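## Task

At the patch panel beneath the switch whose ports have red covers, take the patch lead end that is unplugged and push it into port 13 until it latches. No plug may be left ungripped far from the panel, and no lead may end tightly bent. Never pull out any other plug, or shift one outward even slightly. At the end, every lead must sit in each cable-manager ring it passes through: the other lead missing a ring fails, and the inserted lead missing one is a penalty. Everything must stay in place without the robot holding it. Release and move the grippers away at the end.

## Robot and tools

Robot: two arms, left_arm and right_arm, each ending in a two-finger parallel gripper with a wrist camera. Bases (URDF roots, scene frame): left_arm at (+0.186, +0.318, +1.482) m, right_arm at (+0.186, -0.318, +1.482) m, both mounted high and facing forward.

Scene frame: origin on the floor at the centre of the robot's foot, +z up, +x the direction the robot faces, +y toward the robot's own left (left_arm side). Image left/right does not map to arm names. Only the floor height is known for sure. Reported hand positions can be off from reality, more so at long reach, and motions often finish a centimetre or more from the command, usually low.

Gripper frame: fingers extend along the gripper's +z axis and close along its y axis. end_effector_position is the point between the finger pads, roughly 1 cm behind the tips.

Row format (used by every moving command): one flat list of 16 numbers covering both arms, always all 16 even if one arm is idle. Order: left_arm x, y, z, qw, qx, qy, qz, opening, then right_arm x, y, z, qw, qx, qy, qz, opening. x, y, z are an absolute target position for end_effector_position in metres in the scene frame; the quaternion is an absolute target orientation, w first, in the scene frame. Opening runs from -1 (closed) to +1 (fully open, 0.094 m). So each arm's part is an absolute pose plus a grip setting, not an offset. A call is rejected, sending nothing, if any target lies more than 0.6 m from that arm's last reported position along any of its gripper axes. Each control step the controller limits the commanded pose to 70 mm and 16 degrees from the measured pose, then solves damped IK favouring position over orientation. To hold an arm still, resend its last reported pose exactly, with the desired opening; to keep an orientation fixed, repeat the same quaternion rather than copying a drifted reading.

Tools:
- execute_actions {"actions": [...], "pictures": bool}. Empty list: just report state. One action {"rows": [[16 numbers], ...], "steps": n}: up to 15 rows, steps 1 to 15 (default 15), each step 1/30 s; each row is used for one step and the last row repeats. One wait {"steps": n} with n up to 300, counted from the previous result. After an action, an arm only continues to its last clipped pose, so check the result and send the remainder.
- move {"target": [16 numbers], "speed": m/s}: straight-line path for each gripper to its absolute pose, both finishing together, 0.5 to 10 s long (cut off at 10 s). speed 0.002 to 0.5, default 0.25; rotation limited to twice that in rad/s. Openings are applied at the start. It does not avoid obstacles or the other arm, and grippers can lag, stray and overshoot the speed, especially with the arm near straight. Faster contact and targets set deeper past contact push harder.
- wait {"seconds": 0 to 10}: lets the simulation run without new commands.
- zoom_image {"camera", "region": [x0, y0, x1, y1]}: enlarges a pixel region (max 504x504) of the latest image from cam_head_left, cam_head_right (896x504 each), cam_left_wrist or cam_right_wrist (504x504, fisheye).
- read_manual {"section": "licences"}: licence text only.
- finished_scene {"scene": 1 or 2}: ends and grades the scene irreversibly; its result gives the next task.

The simulation keeps running while the operator thinks between calls; nothing new is sent in that time.

Results: a state line per arm gives end_effector_position and end_effector_quat_wxyz. grip_measured is the measured opening on the command scale (may be off by about 1 mm); the Joint positions line ends with the opening in metres. To hold something, command an opening about 0.03 below grip_measured (less for a lighter grip). Joint torques are reported but noisy and offset. HELD marks steps where the clearance check withheld the command; "pose unreachable" names the arm it altered. "Hand target" shows the pose each controller is currently driving toward. A move adds a "move:" line: done, off_target, moving, held or fault, plus limits such as paced (pose clipped) or held (some steps blocked; the arm may then jump faster), and distances to targets. FAULT lines mean an arm stopped; MOTOR HOT warns from 85 °C, and at 100 °C the arm drops its load and falls (OVER-TEMPERATURE FAULT), so avoid holding loads for long.

Joint ranges (rad): waist ±2.880, shoulder 0 to 3.142, elbow 0 to 3.019, wrist pitch -1.693 to 1.571, wrist yaw ±1.571, wrist roll ±2.094.

Avoid: arms colliding or pressing on each other, dropping or slipping the plug, slamming into the panel, very hard pushes, tugging or loosening other plugs, and bending leads sharply. Insert slowly, keep leads routed through the manager rings, open the gripper and back away before finishing.

Each tool is called after ">>>" as name(argument=value, ...) on one line, values as JSON.

## Session

>>> execute_actions(actions=[])

Scene clock: 0.00 s of 4500.00 s.
left_arm: end_effector_position=(+0.7985, +0.3301, +1.1460) grip_measured=+1.000 end_effector_quat_wxyz=(+0.271, -0.011, +0.963, +0.012) | right_arm: end_effector_position=(+0.7851, -0.3155, +1.1449) grip_measured=+1.000 end_effector_quat_wxyz=(+0.263, +0.007, +0.965, +0.003)
Joint positions: left_arm=[-1.827  0.847  0.839  0.416 -0.19   0.211  0.094] | right_arm=[ 1.86   0.846  0.81   0.422  0.193 -0.218  0.094]
Joint velocities: left_arm=[-0.005 -0.024  0.002  0.007  0.007  0.051  0.   ] | right_arm=[-0.005 -0.005  0.007 -0.007  0.066 -0.022  0.   ]
Joint torques (N m, as the arm reports them, + toward a larger angle): no reading
Hand target (left_arm): +0.799, +0.330, +1.143; +0.270, -0.011, +0.963, +0.013
Hand target (right_arm): +0.794, -0.318, +1.151; +0.273, +0.010, +0.962, +0.001

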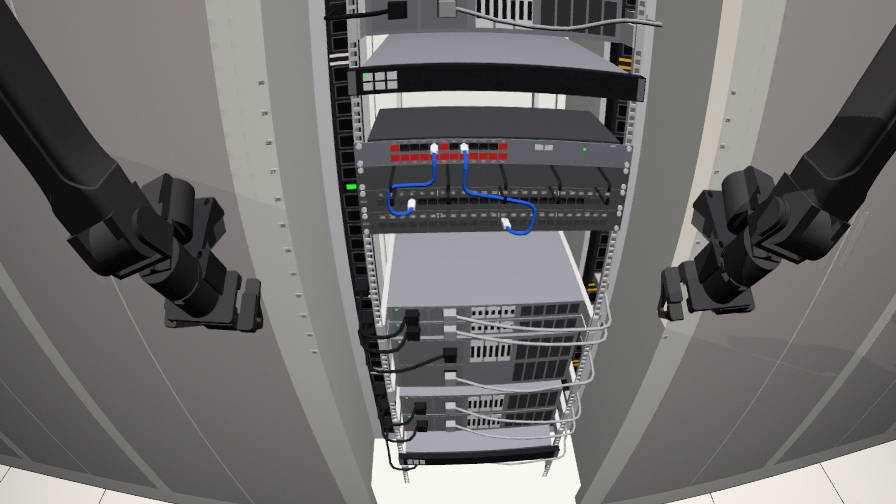

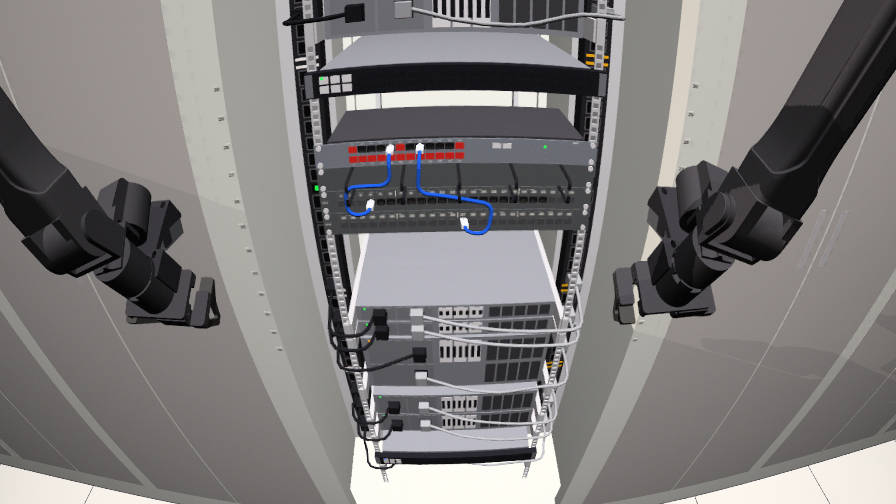

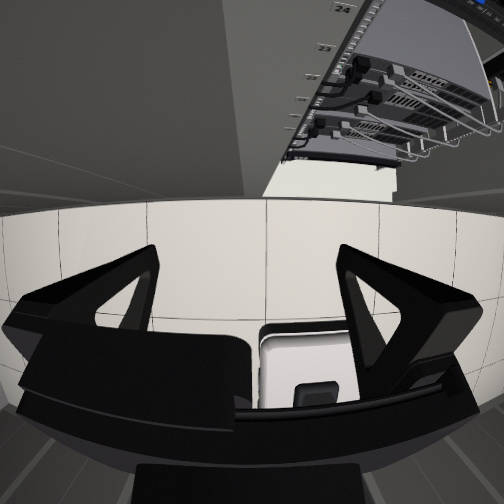

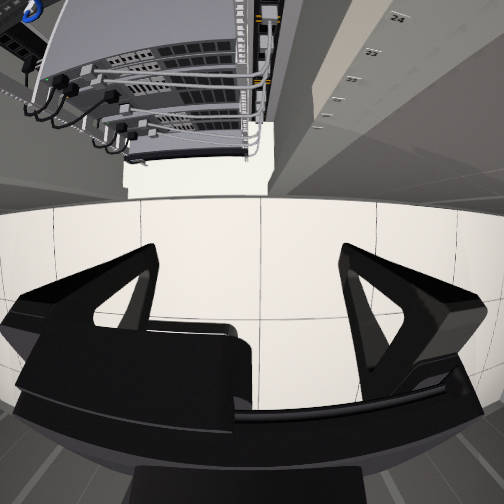

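>>> zoom_image(camera="cam_head_left", region=[350, 130, 640, 250])

>>> zoom_image(camera="cam_head_left", region=[460, 175, 560, 245])

>>> zoom_image(camera="cam_head_right", region=[420, 175, 520, 245])

Region (350, 130, 640, 250) of cam_head_left's 896x504 image, scaled by 1.738, with more detail than that image has; it fills the top 209 rows of this view, and the rest is white.

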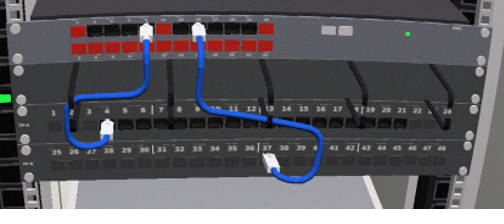

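Region (460, 175, 560, 245) of cam_head_left's 896x504 image, scaled by 5.040, with more detail than that image has; it fills the top 353 rows of this view, and the rest is white.

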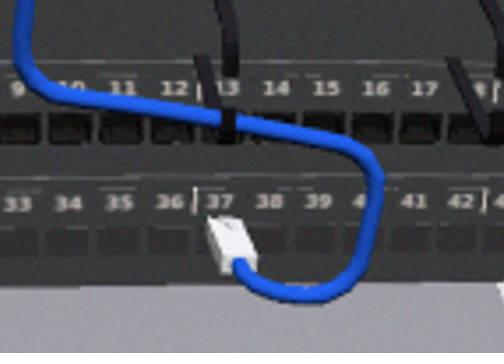

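Region (420, 175, 520, 245) of cam_head_right's 896x504 image, scaled by 5.040, with more detail than that image has; it fills the top 353 rows of this view, and the rest is white.

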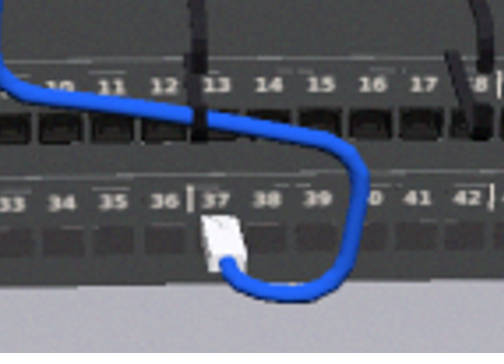

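>>> move(target=[0.7985,0.3301,1.146,0.271,-0.011,0.963,0.012,1, 0.92,-0.095,1.12,0.75,0,0.661,0,0.0])

Scene clock: 8.20 s of 4500.00 s.
left_arm: end_effector_position=(+0.7985, +0.3301, +1.1460) grip_measured=+1.000 end_effector_quat_wxyz=(+0.271, -0.011, +0.963, +0.012) | right_arm: end_effector_position=(+0.9247, -0.1070, +1.1179) grip_measured=+0.003 end_effector_quat_wxyz=(+0.696, -0.030, +0.717, +0.034)
Joint positions: left_arm=[-1.827  0.847  0.839  0.416 -0.19   0.211  0.094] | right_arm=[ 2.14   1.662  1.403  1.554 -0.104 -0.563  0.047]
Joint velocities: left_arm=[ 0.005 -0.005 -0.007  0.002  0.051 -0.007  0.   ] | right_arm=[-0.005 -0.015  0.007  0.007  0.037 -0.037 -0.001]
Joint torques (N m, as the arm reports them, + toward a larger angle): left_arm=[ -2.51 -16.26   2.63   1.26   0.1   -0.04] | right_arm=[ 12.15 -11.67   1.69   2.77  -0.4   -0.25]
Hand target (left_arm): +0.799, +0.330, +1.146; +0.271, -0.011, +0.962, +0.012
Hand target (right_arm): +0.923, -0.097, +1.124; +0.704, -0.027, +0.709, +0.034
Off the commanded pose (left_arm): 0.000 m, 0 deg.
Off the commanded pose (right_arm): 0.013 m, 10 deg.
joint sent to its limit (right arm) — the command would take joint 4 (wrist pitch) past its upper limit, so that joint was sent only as far as its limit.
After step 90, 2.40 s passed at rest.
move: off_target (right_arm)
camera_calibration (this result's frames):
cam_right_wrist: T_world_to_cam=[[0.0882125, -0.996011, -0.0134517, -0.173751], [-0.604113, -0.0427567, -0.795751, 1.44939], [0.792001, 0.0783215, -0.605475, 0.0768402], [0, 0, 0, 1]] pos_world=[0.830063, -0.117105, 1.19754]

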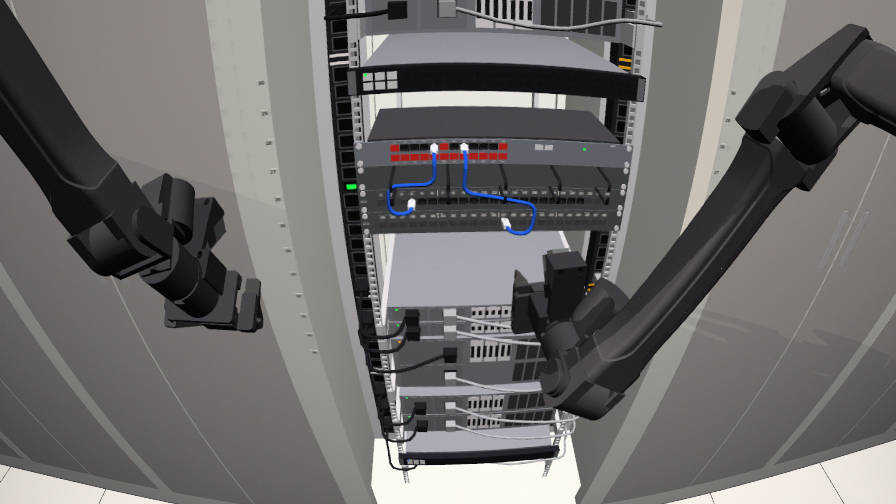

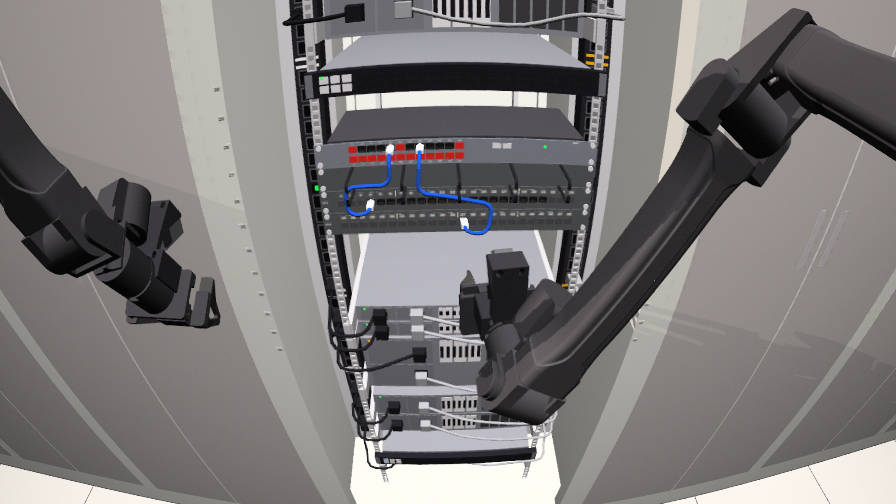

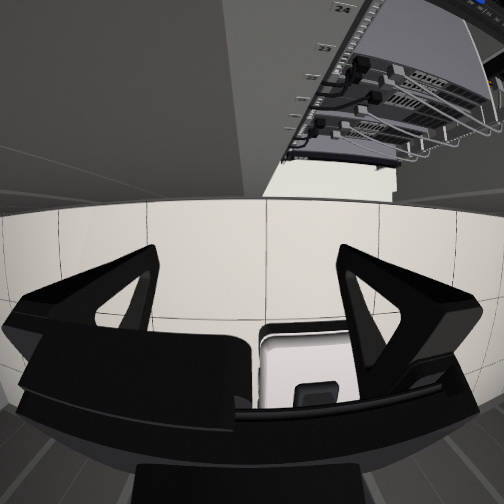

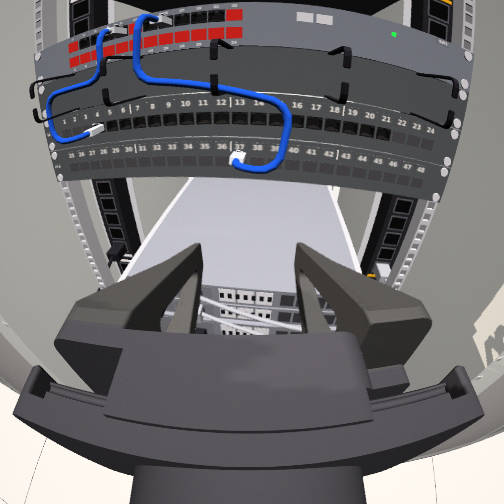

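>>> move(target=[0.7985,0.3301,1.146,0.271,-0.011,0.963,0.012,1, 0.955,-0.085,1.145,0.707,0,0.707,0,-0.3], speed=0.1)

>>> zoom_image(camera="cam_right_wrist", region=[130, 40, 380, 290])

Scene clock: 10.20 s of 4500.00 s.
left_arm: end_effector_position=(+0.7985, +0.3301, +1.1460) grip_measured=+1.000 end_effector_quat_wxyz=(+0.271, -0.011, +0.963, +0.012) | right_arm: end_effector_position=(+0.9577, -0.0970, +1.1487) grip_measured=-0.297 end_effector_quat_wxyz=(+0.710, +0.003, +0.704, -0.001)
Joint positions: left_arm=[-1.827  0.847  0.839  0.416 -0.19   0.211  0.094] | right_arm=[ 2.211  1.663  1.484  1.554 -0.03  -0.629  0.033]
Joint velocities: left_arm=[-0.005  0.005 -0.022 -0.007 -0.022 -0.037  0.   ] | right_arm=[-0.005  0.005  0.007 -0.002  0.022 -0.051  0.   ]
Joint torques (N m, as the arm reports them, + toward a larger angle): left_arm=[ -2.34 -16.17   2.64   1.25   0.1   -0.05] | right_arm=[ 12.2  -11.43   2.24   1.46  -0.17  -0.24]
Hand target (left_arm): +0.799, +0.330, +1.146; +0.271, -0.011, +0.962, +0.012
Hand target (right_arm): +0.955, -0.086, +1.145; +0.707, +0.000, +0.707, +0.000
Off the commanded pose (left_arm): 0.000 m, 0 deg.
Off the commanded pose (right_arm): 0.013 m, 1 deg.
move: off_target (right_arm)
camera_calibration (this result's frames):
cam_right_wrist: T_world_to_cam=[[-0.00585784, -0.999941, -0.00919296, -0.0815164], [-0.574752, 0.0108896, -0.818255, 1.49721], [0.818307, 0.00049046, -0.574781, 0.000539545], [0, 0, 0, 1]] pos_world=[0.859604, -0.0978159, 1.22466]

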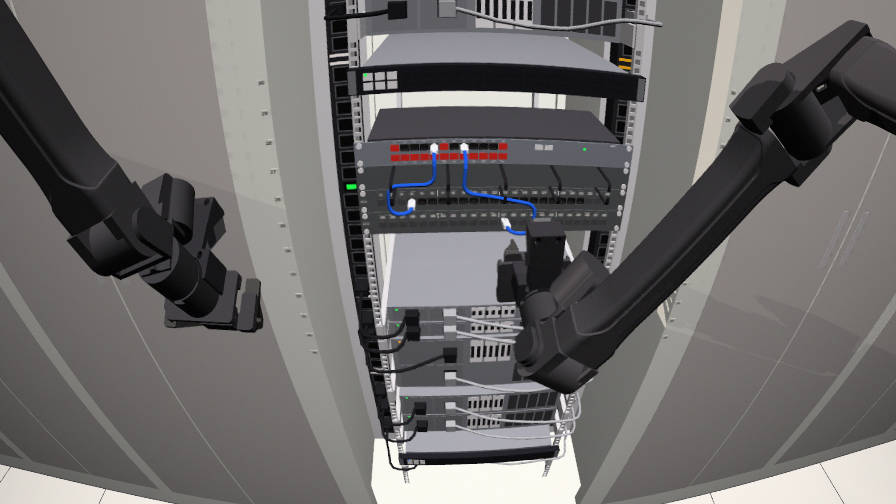

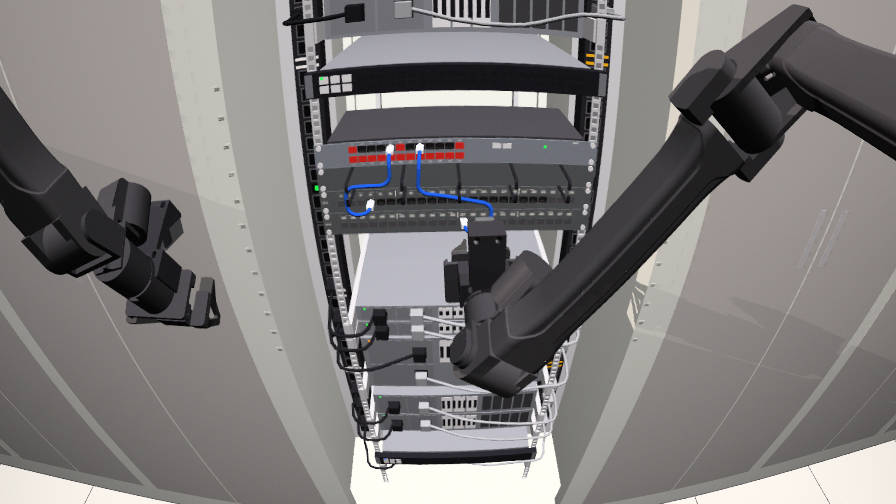

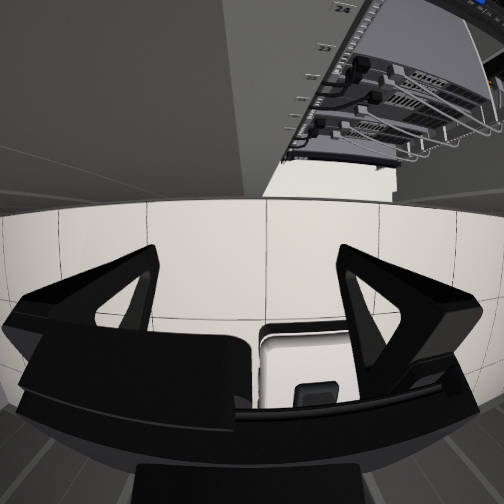

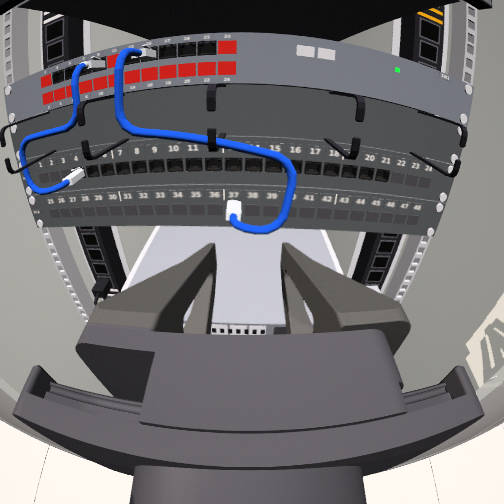

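Region (130, 40, 380, 290) of cam_right_wrist's 504x504 image, scaled by 2.016, with more detail than that image has.

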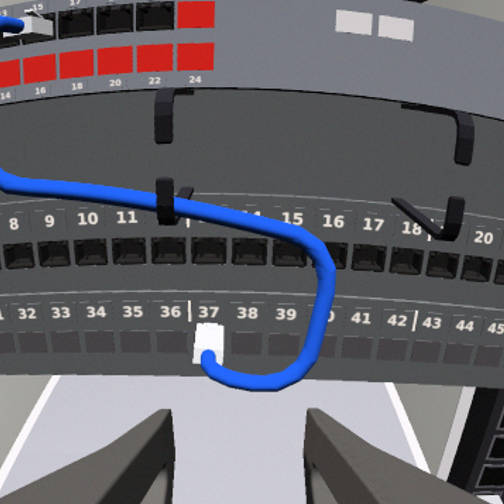

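>>> move(target=[0.7985,0.3301,1.146,0.271,-0.011,0.963,0.012,1, 0.975,-0.077,1.128,0.5,0.5,0.5,0.5,-0.3], speed=0.3)

>>> zoom_image(camera="cam_right_wrist", region=[150, 100, 350, 300])

Scene clock: 20.60 s of 4500.00 s.
left_arm: end_effector_position=(+0.7985, +0.3301, +1.1460) grip_measured=+1.000 end_effector_quat_wxyz=(+0.271, -0.011, +0.963, +0.012) | right_arm: end_effector_position=(+0.9760, -0.0870, +1.1335) grip_measured=-0.297 end_effector_quat_wxyz=(+0.510, +0.494, +0.502, +0.494)
Joint positions: left_arm=[-1.827  0.847  0.839  0.416 -0.19   0.211  0.094] | right_arm=[ 2.211  1.713  1.587  1.502 -0.028  0.914  0.033]
Joint velocities: left_arm=[-0.015  0.005 -0.007  0.002  0.007 -0.007  0.   ] | right_arm=[-0.015 -0.015 -0.007 -0.002 -0.051 -0.007 -0.001]
Joint torques (N m, as the arm reports them, + toward a larger angle): left_arm=[ -2.15 -16.1    2.61   1.32   0.09  -0.03] | right_arm=[ 12.38 -11.69   3.1    1.15  -0.27  -0.13]
Hand target (left_arm): +0.799, +0.330, +1.146; +0.271, -0.011, +0.962, +0.012
Hand target (right_arm): +0.975, -0.077, +1.129; +0.500, +0.500, +0.500, +0.500
Off the commanded pose (left_arm): 0.000 m, 0 deg.
Off the commanded pose (right_arm): 0.011 m, 2 deg.
After step 90, 4.17 s passed at rest.
move: off_target (right_arm)
camera_calibration (this result's frames):
cam_right_wrist: T_world_to_cam=[[0.00617615, -0.0178283, -0.999822, 1.12506], [-0.574964, 0.817978, -0.0181374, 0.658682], [0.818155, 0.574974, -0.00519866, -0.618682], [0, 0, 0, 1]] pos_world=[0.877948, -0.163003, 1.13359]

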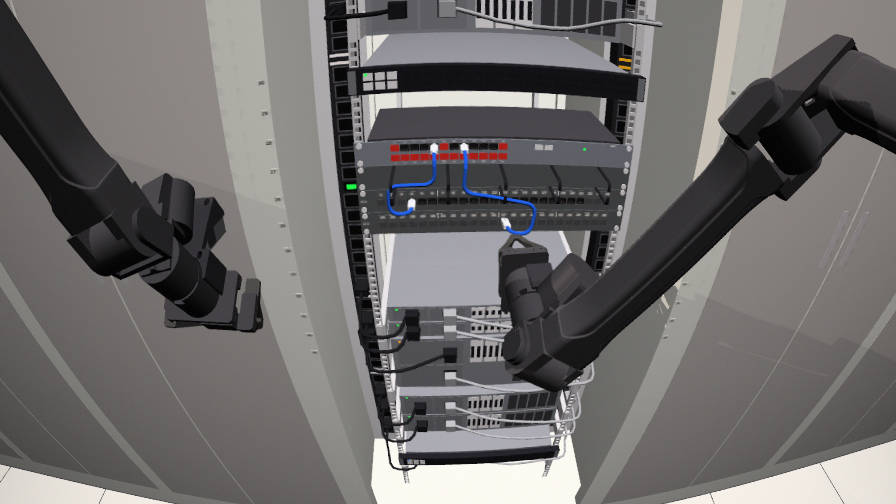

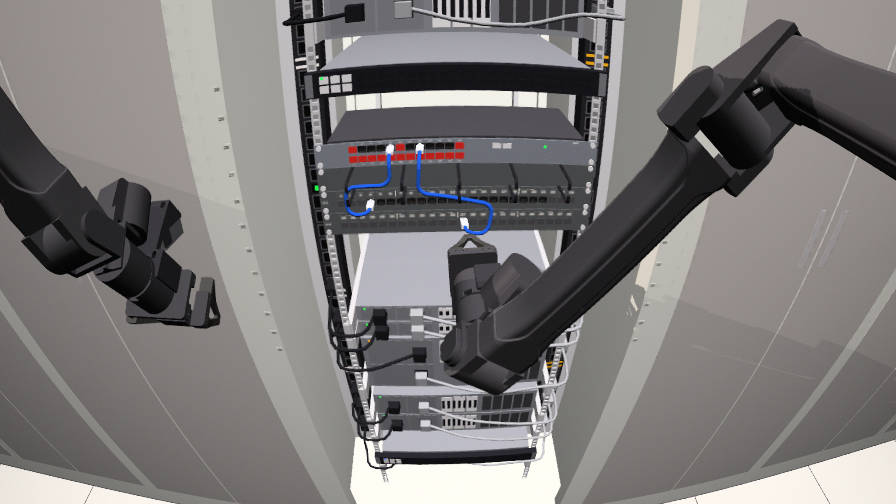

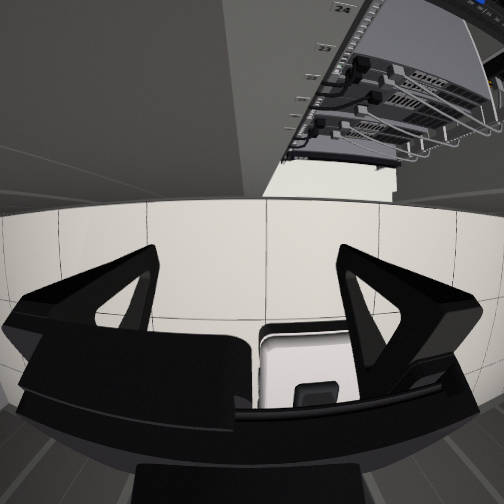

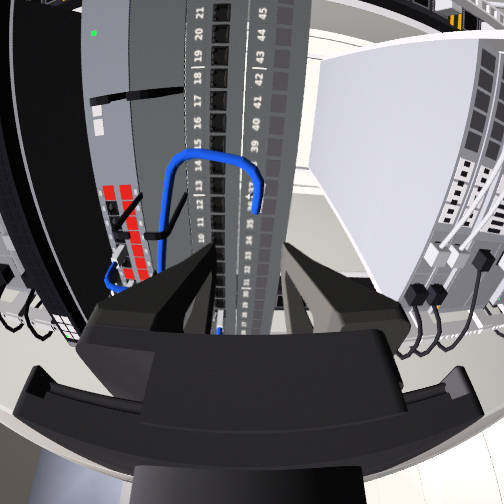

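Region (150, 100, 350, 300) of cam_right_wrist's 504x504 image, scaled by 2.520, with more detail than that image has.

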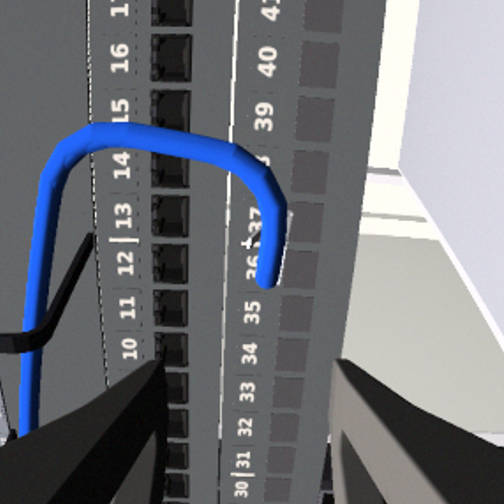

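>>> move(target=[0.85,0.20,1.14,0.5,-0.4,0.65,-0.4,-0.3, 0.85,-0.33,1.15,0.5,0,0.866,0,-0.3], speed=0.3)

>>> move(target=[0.975,-0.09,1.127,0.5,-0.5,0.5,-0.5,-0.3, 0.85,-0.33,1.15,0.5,0,0.866,0,-0.3], speed=0.2)

>>> zoom_image(camera="cam_left_wrist", region=[150, 100, 350, 300])

Scene clock: 26.97 s of 4500.00 s.
left_arm: end_effector_position=(+0.8519, +0.2061, +1.1405) grip_measured=-0.299 end_effector_quat_wxyz=(-0.493, +0.399, -0.663, +0.398) | right_arm: end_effector_position=(+0.8404, -0.3186, +1.1322) grip_measured=-0.297 end_effector_quat_wxyz=(+0.495, +0.005, +0.869, +0.008)
Joint positions: left_arm=[-1.975  1.405  0.995  1.55   0.122 -0.783  0.033] | right_arm=[ 1.786  1.137  0.868  1.141  0.004 -0.224  0.033]
Joint velocities: left_arm=[-0.005 -0.015 -0.002 -0.002 -0.007 -0.007  0.001] | right_arm=[-0.005 -0.005 -0.002  0.007 -0.066 -0.066 -0.   ]
Joint torques (N m, as the arm reports them, + toward a larger angle): left_arm=[ -7.16 -13.67   0.48   2.83   0.13  -0.05] | right_arm=[  2.44 -15.26   0.26   1.34   0.02  -0.27]
Hand target (left_arm): +0.849, +0.201, +1.137; +0.492, -0.405, +0.656, -0.404
Hand target (right_arm): +0.848, -0.327, +1.147; +0.503, -0.001, +0.864, -0.004
Off the commanded pose (left_arm): 0.006 m, 2 deg.
Off the commanded pose (right_arm): 0.023 m, 1 deg.
joint sent to its limit (left arm) — the command would take joint 4 (wrist pitch) past its upper limit, so that joint was sent only as far as its limit.
After step 90, 0.13 s passed at rest.
move: off_target (right_arm)
camera_calibration (this result's frames):
cam_left_wrist: T_world_to_cam=[[0.14074, -0.368217, 0.919026, -1.08842], [-0.725848, -0.669662, -0.157151, 0.941548], [0.673303, -0.644956, -0.361518, 0.0973699], [0, 0, 0, 1]] pos_world=[0.771046, 0.292544, 1.18345]
cam_right_wrist: T_world_to_cam=[[-0.00509911, -0.999718, -0.0231804, -0.288609], [-0.914989, 0.0140167, -0.403234, 1.23577], [0.403445, 0.0191537, -0.914803, 0.826721], [0, 0, 0, 1]] pos_world=[0.795706, -0.321684, 1.2479]

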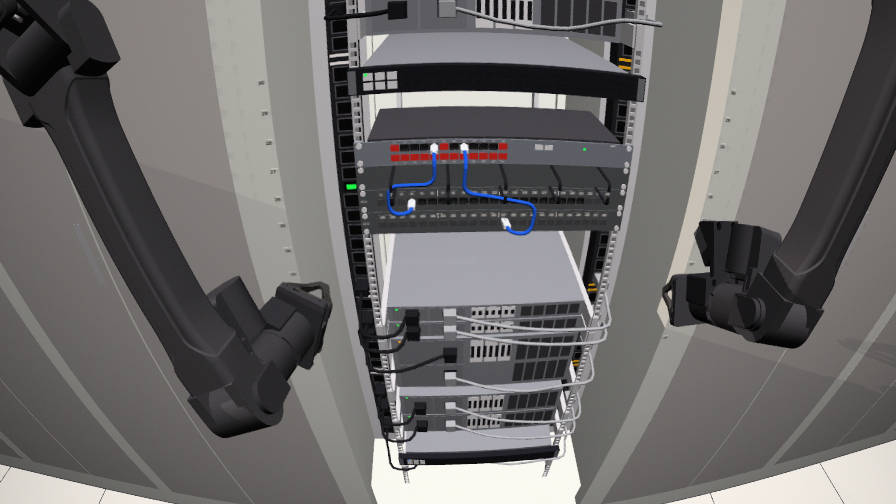

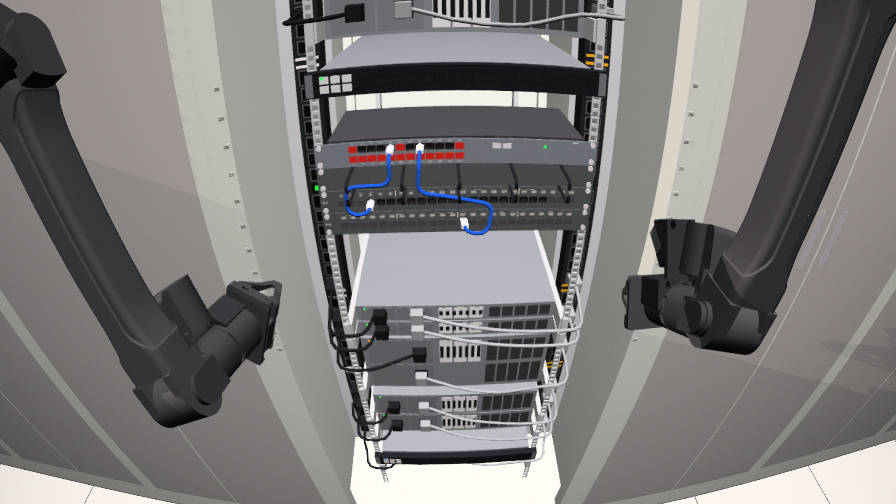

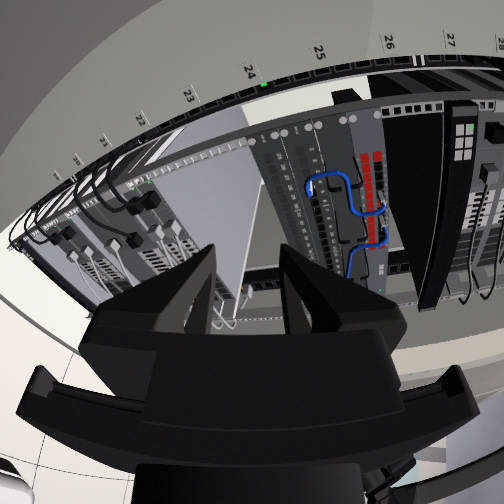

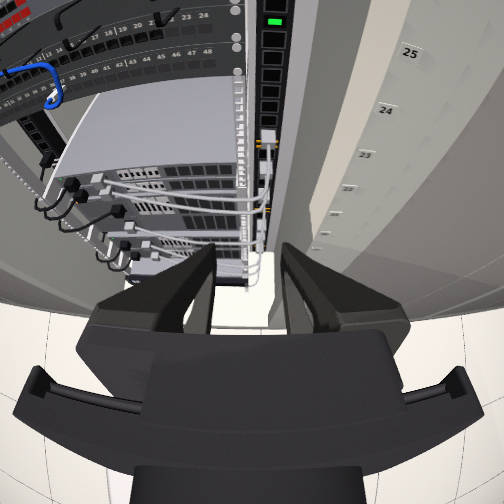

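Scene clock: 29.27 s of 4500.00 s.
left_arm: end_effector_position=(+0.9807, -0.0773, +1.1291) grip_measured=-0.299 end_effector_quat_wxyz=(-0.505, +0.502, -0.497, +0.497) | right_arm: end_effector_position=(+0.8421, -0.3211, +1.1342) grip_measured=-0.297 end_effector_quat_wxyz=(+0.492, +0.003, +0.871, +0.007)
Joint positions: left_arm=[-2.413  2.035  2.006  1.404 -0.018 -0.738  0.033] | right_arm=[ 1.781  1.124  0.868  1.121  0.003 -0.224  0.033]
Joint velocities: left_arm=[-0.005  0.005 -0.007  0.007  0.007 -0.037  0.001] | right_arm=[ 0.005 -0.005 -0.002 -0.037  0.007  0.037  0.   ]
Joint torques (N m, as the arm reports them, + toward a larger angle): left_arm=[-19.93 -12.64   4.27   0.81   0.4    0.  ] | right_arm=[  1.9  -15.44   0.44   1.26  -0.21  -0.18]
Hand target (left_arm): +0.977, -0.084, +1.122; +0.498, -0.505, +0.499, -0.498
Hand target (right_arm): +0.850, -0.330, +1.150; +0.500, +0.000, +0.866, -0.000
Off the commanded pose (left_arm): 0.014 m, 1 deg.
Off the commanded pose (right_arm): 0.020 m, 1 deg.
move: off_target (left_arm, right_arm)
camera_calibration (this result's frames):
cam_left_wrist: T_world_to_cam=[[0.00315409, -0.00585235, 0.999978, -1.12887], [-0.573211, -0.819402, -0.00298754, 0.508229], [0.819402, -0.573189, -0.0059391, -0.715481], [0, 0, 0, 1]] pos_world=[0.881149, -0.000268017, 1.12611]
cam_right_wrist: T_world_to_cam=[[-0.00346682, -0.999793, -0.0200511, -0.296023], [-0.917983, 0.0111343, -0.396463, 1.23199], [0.396604, 0.0170321, -0.917832, 0.836408], [0, 0, 0, 1]] pos_world=[0.798193, -0.323925, 1.25018]

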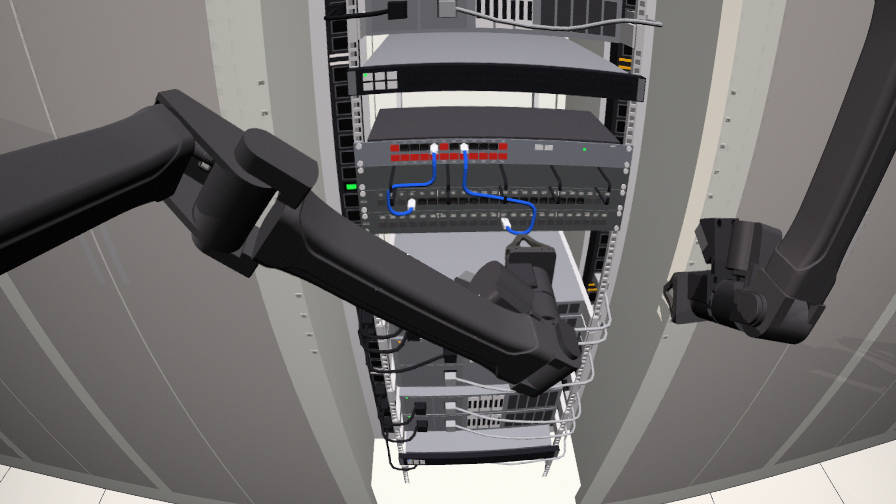

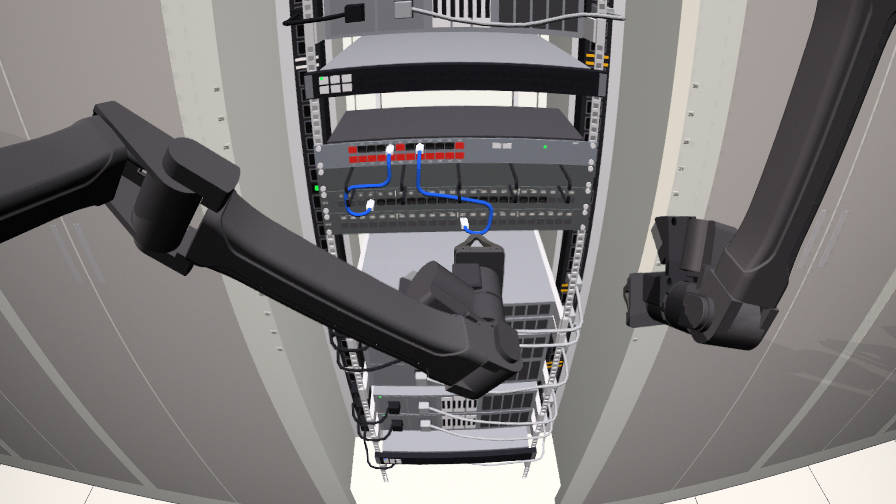

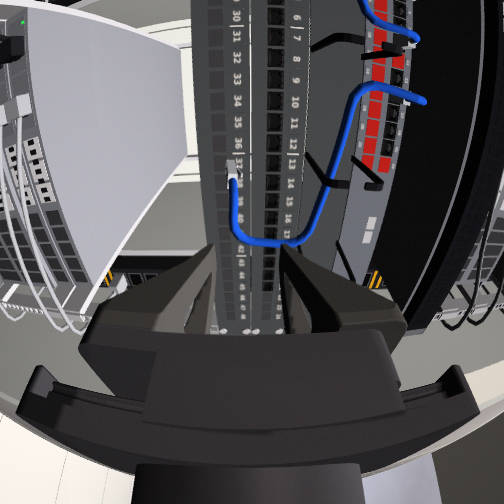

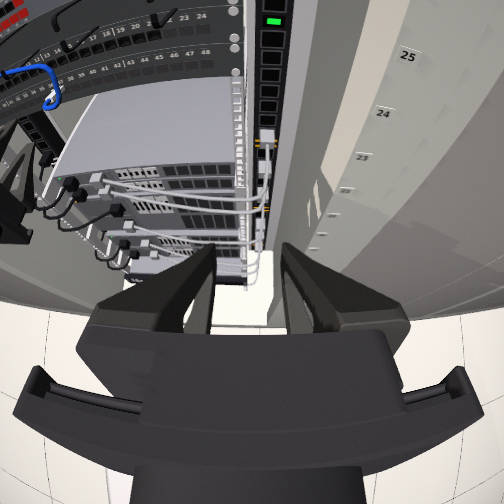

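Region (150, 100, 350, 300) of cam_left_wrist's 504x504 image, scaled by 2.520, with more detail than that image has.

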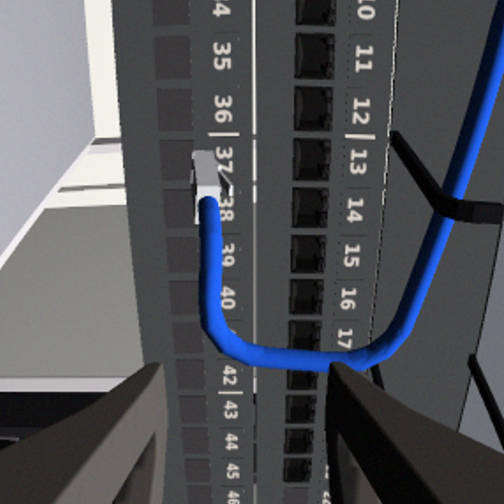

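>>> move(target=[1.015,-0.068,1.115,0.5,-0.5,0.5,-0.5,-0.3, 0.8421,-0.3211,1.1342,0.492,0.003,0.871,0.007,-0.3], speed=0.05)

>>> zoom_image(camera="cam_left_wrist", region=[150, 100, 350, 300])

>>> zoom_image(camera="cam_head_right", region=[420, 175, 520, 265])

Scene clock: 32.57 s of 4500.00 s.
left_arm: end_effector_position=(+1.0174, -0.0719, +1.1363) grip_measured=-0.299 end_effector_quat_wxyz=(-0.501, +0.502, -0.492, +0.504) | right_arm: end_effector_position=(+0.8421, -0.3211, +1.1342) grip_measured=-0.297 end_effector_quat_wxyz=(+0.492, +0.003, +0.871, +0.007)
Joint positions: left_arm=[-2.413  2.035  2.105  1.307 -0.008 -0.754  0.033] | right_arm=[ 1.781  1.124  0.868  1.121  0.003 -0.224  0.033]
Joint velocities: left_arm=[ 0.005 -0.024  0.002 -0.022  0.051 -0.051  0.   ] | right_arm=[-0.005 -0.005 -0.002  0.002 -0.007 -0.037 -0.001]
Joint torques (N m, as the arm reports them, + toward a larger angle): left_arm=[-17.21 -13.25   5.18   0.76   0.64  -0.04] | right_arm=[  3.24 -12.96   0.87   1.74  -0.12  -0.13]
Hand target (left_arm): +1.014, -0.067, +1.117; +0.500, -0.500, +0.500, -0.500
Hand target (right_arm): +0.842, -0.321, +1.134; +0.492, +0.003, +0.871, +0.007
Off the commanded pose (left_arm): 0.022 m, 1 deg.
Off the commanded pose (right_arm): 0.000 m, 0 deg.
move: off_target (left_arm)
camera_calibration (this result's frames):
cam_left_wrist: T_world_to_cam=[[-0.0055268, 0.0100818, 0.999934, -1.12614], [-0.577986, -0.816031, 0.00503301, 0.529657], [0.816028, -0.57792, 0.0103372, -0.757739], [0, 0, 0, 1]] pos_world=[0.918247, 0.00565751, 1.13123]
cam_right_wrist: T_world_to_cam=[[-0.00346682, -0.999793, -0.0200511, -0.296023], [-0.917983, 0.0111343, -0.396463, 1.23199], [0.396604, 0.0170321, -0.917832, 0.836408], [0, 0, 0, 1]] pos_world=[0.798193, -0.323925, 1.25018]

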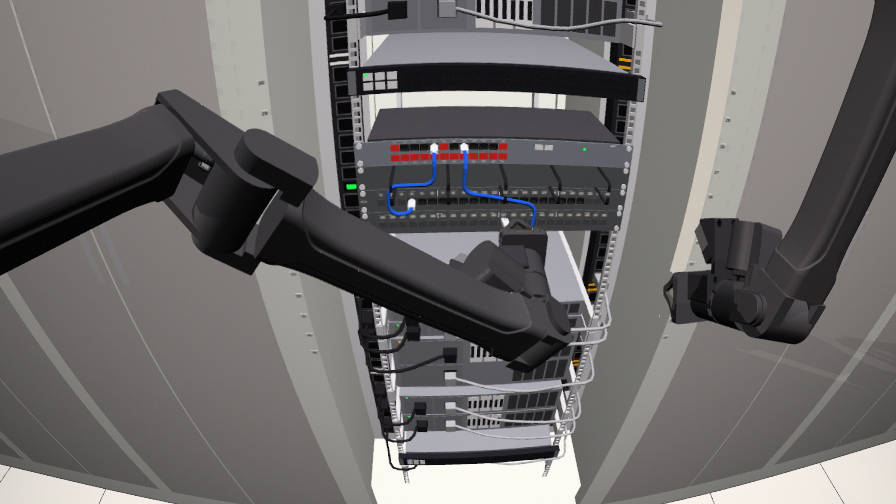

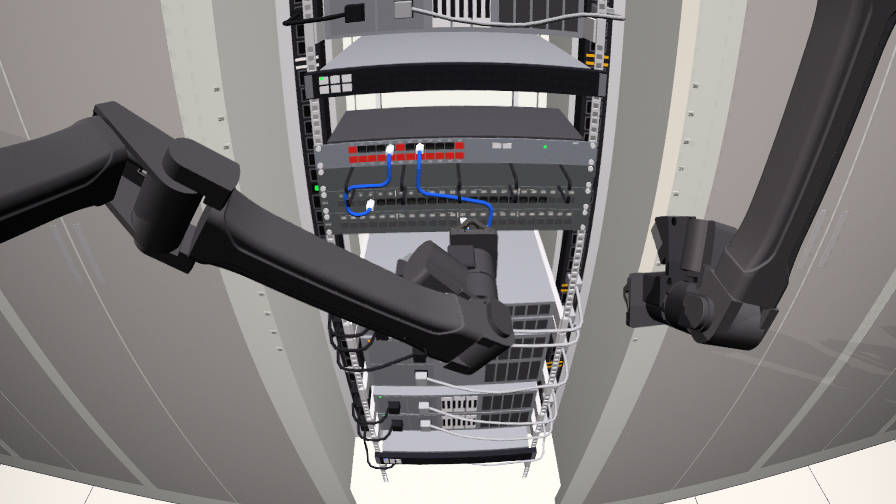

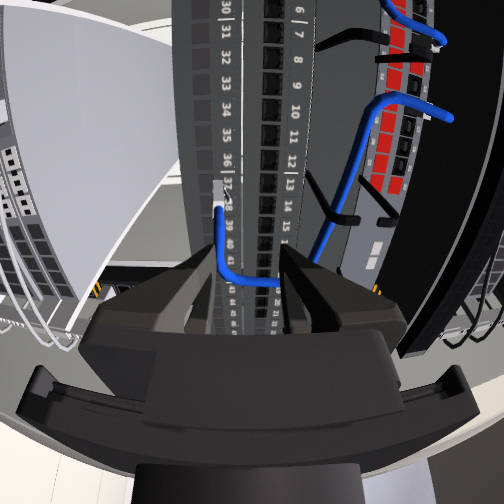

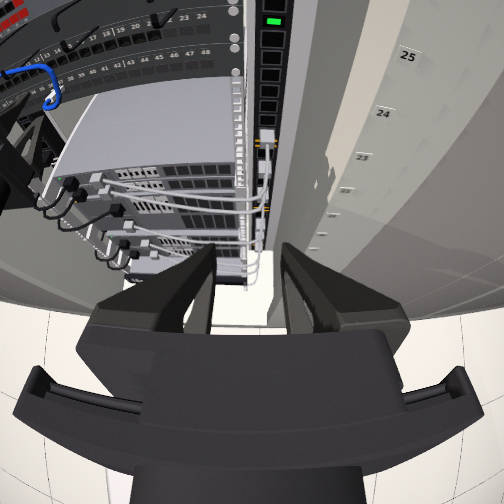

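Region (150, 100, 350, 300) of cam_left_wrist's 504x504 image, scaled by 2.520, with more detail than that image has.

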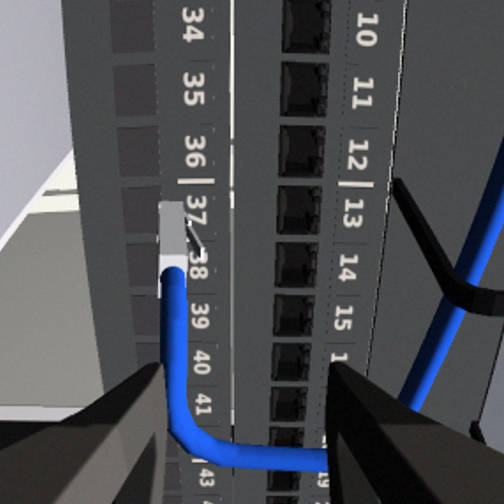

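Region (420, 175, 520, 265) of cam_head_right's 896x504 image, scaled by 5.040, with more detail than that image has; it fills the top 454 rows of this view, and the rest is white.

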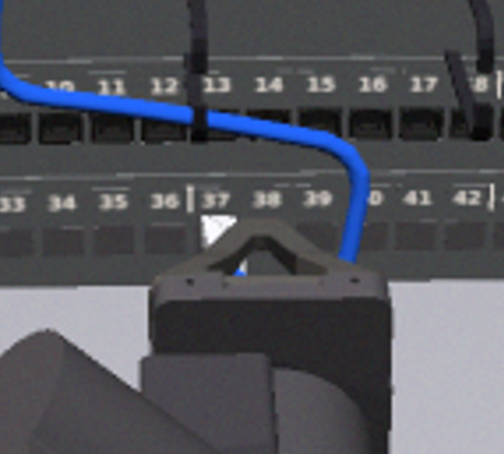

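>>> execute_actions(actions=[{"rows":[[1.013,-0.066,1.112,0.5,-0.5,0.5,-0.5,-0.3, 0.8421,-0.3211,1.1342,0.492,0.003,0.871,0.007,-0.3],[1.013,-0.065,1.110,0.5,-0.5,0.5,-0.5,-0.3, 0.8421,-0.3211,1.1342,0.492,0.003,0.871,0.007,-0.3],[1.013,-0.063,1.108,0.5,-0.5,0.5,-0.5,-0.3, 0.8421,-0.3211,1.1342,0.492,0.003,0.871,0.007,-0.3],[1.013,-0.062,1.105,0.5,-0.5,0.5,-0.5,-0.3, 0.8421,-0.3211,1.1342,0.492,0.003,0.871,0.007,-0.3]]}], pictures=false)

Scene clock: 35.43 s of 4500.00 s.
left_arm: end_effector_position=(+1.0197, -0.0600, +1.1264) grip_measured=-0.299 end_effector_quat_wxyz=(-0.505, +0.501, -0.491, +0.502) | right_arm: end_effector_position=(+0.8421, -0.3211, +1.1342) grip_measured=-0.297 end_effector_quat_wxyz=(+0.492, +0.003, +0.871, +0.007)
Joint positions: left_arm=[-2.389  2.035  2.112  1.307 -0.004 -0.771  0.033] | right_arm=[ 1.781  1.124  0.868  1.121  0.003 -0.224  0.033]
Joint velocities: left_arm=[-0.015 -0.005  0.012 -0.012  0.037 -0.051  0.001] | right_arm=[-0.005  0.005 -0.002  0.007 -0.022 -0.037  0.   ]
Joint torques (N m, as the arm reports them, + toward a larger angle): left_arm=[-17.54 -12.85   5.42   0.75   0.61  -0.04] | right_arm=[  2.87 -13.1    0.86   1.8   -0.11  -0.14]
Hand target (left_arm): +1.012, -0.061, +1.106; +0.500, -0.500, +0.500, -0.500
Hand target (right_arm): +0.842, -0.321, +1.134; +0.492, +0.003, +0.871, +0.007
Off the commanded pose (left_arm): 0.023 m, 1 deg.
Off the commanded pose (right_arm): 0.000 m, 0 deg.
Steps of this call (steps 1 to 71: nothing new was sent; steps 72 to 86: all 15 steps of this action). Readings (end_effector_position):
72: left_arm (+1.0174, -0.0718, +1.1362) | right_arm (+0.8421, -0.3211, +1.1342)
73: left_arm (+1.0174, -0.0716, +1.1359) | right_arm (+0.8421, -0.3211, +1.1342)
75: left_arm (+1.0174, -0.0703, +1.1344) | right_arm (+0.8421, -0.3211, +1.1342)
79: left_arm (+1.0177, -0.0648, +1.1290) | right_arm (+0.8421, -0.3211, +1.1342)
86: the state above

>>> move(target=[1.013,-0.067,1.099,0.5,-0.5,0.5,-0.5,-0.3, 0.8421,-0.3211,1.1342,0.492,0.003,0.871,0.007,-0.3], speed=0.05)

Scene clock: 40.13 s of 4500.00 s.
left_arm: end_effector_position=(+1.0174, -0.0682, +1.1185) grip_measured=-0.299 end_effector_quat_wxyz=(-0.502, +0.501, -0.493, +0.503) | right_arm: end_effector_position=(+0.8421, -0.3211, +1.1342) grip_measured=-0.297 end_effector_quat_wxyz=(+0.492, +0.003, +0.871, +0.007)
Joint positions: left_arm=[-2.389  2.067  2.151  1.293 -0.004 -0.774  0.033] | right_arm=[ 1.781  1.124  0.868  1.121  0.003 -0.224  0.033]
Joint velocities: left_arm=[ 0.005 -0.005 -0.007 -0.002  0.022  0.022  0.   ] | right_arm=[ 0.005 -0.015  0.002 -0.007  0.007 -0.037 -0.001]
Joint torques (N m, as the arm reports them, + toward a larger angle): left_arm=[-17.59 -12.89   5.85   0.8    0.61  -0.05] | right_arm=[  2.96 -12.74   0.89   1.81  -0.1   -0.12]
Hand target (left_arm): +1.013, -0.066, +1.100; +0.500, -0.500, +0.500, -0.500
Hand target (right_arm): +0.842, -0.321, +1.134; +0.492, +0.003, +0.871, +0.007
Off the commanded pose (left_arm): 0.020 m, 1 deg.
Off the commanded pose (right_arm): 0.000 m, 0 deg.
After step 90, 0.57 s passed at rest.
move: off_target (left_arm)
camera_calibration (this result's frames):
cam_left_wrist: T_world_to_cam=[[-0.00533268, 0.00595019, 0.999968, -1.10887], [-0.577668, -0.81627, 0.0017765, 0.536061], [0.816254, -0.57764, 0.00779014, -0.75289], [0, 0, 0, 1]] pos_world=[0.918301, 0.00926884, 1.11375]
cam_right_wrist: T_world_to_cam=[[-0.00346682, -0.999793, -0.0200511, -0.296023], [-0.917983, 0.0111343, -0.396463, 1.23199], [0.396604, 0.0170321, -0.917832, 0.836408], [0, 0, 0, 1]] pos_world=[0.798193, -0.323925, 1.25018]

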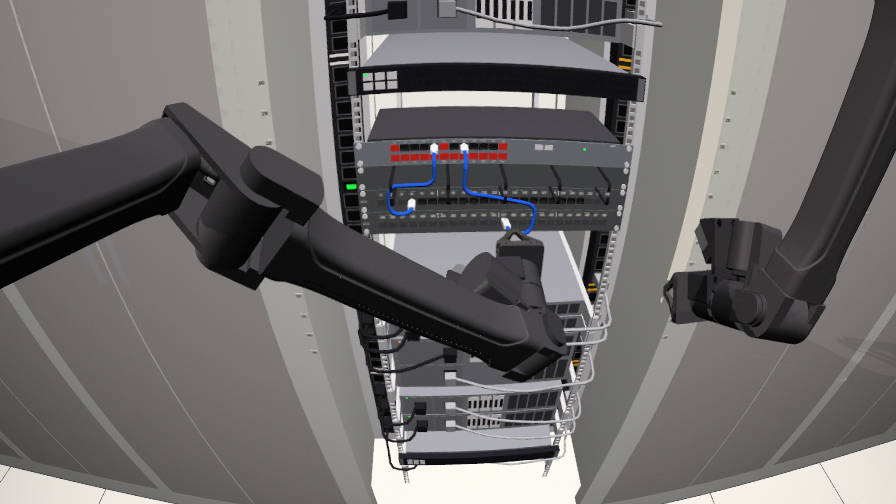

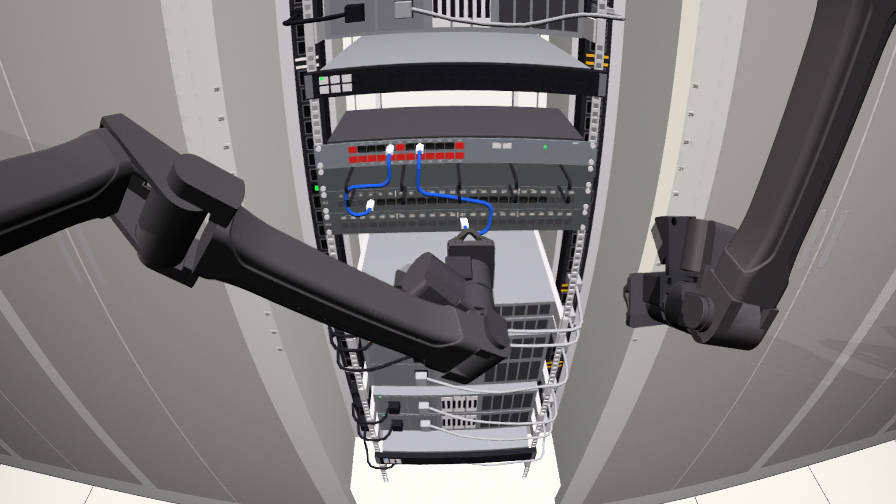

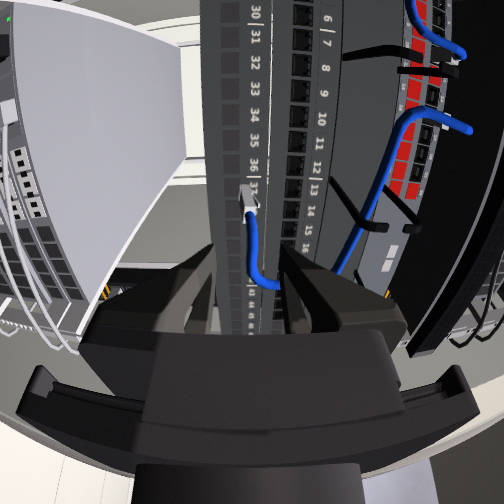

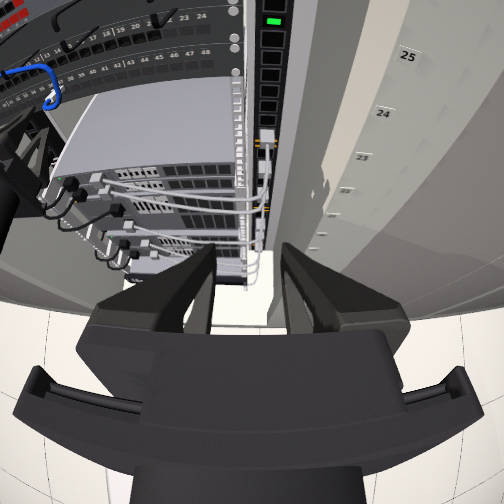

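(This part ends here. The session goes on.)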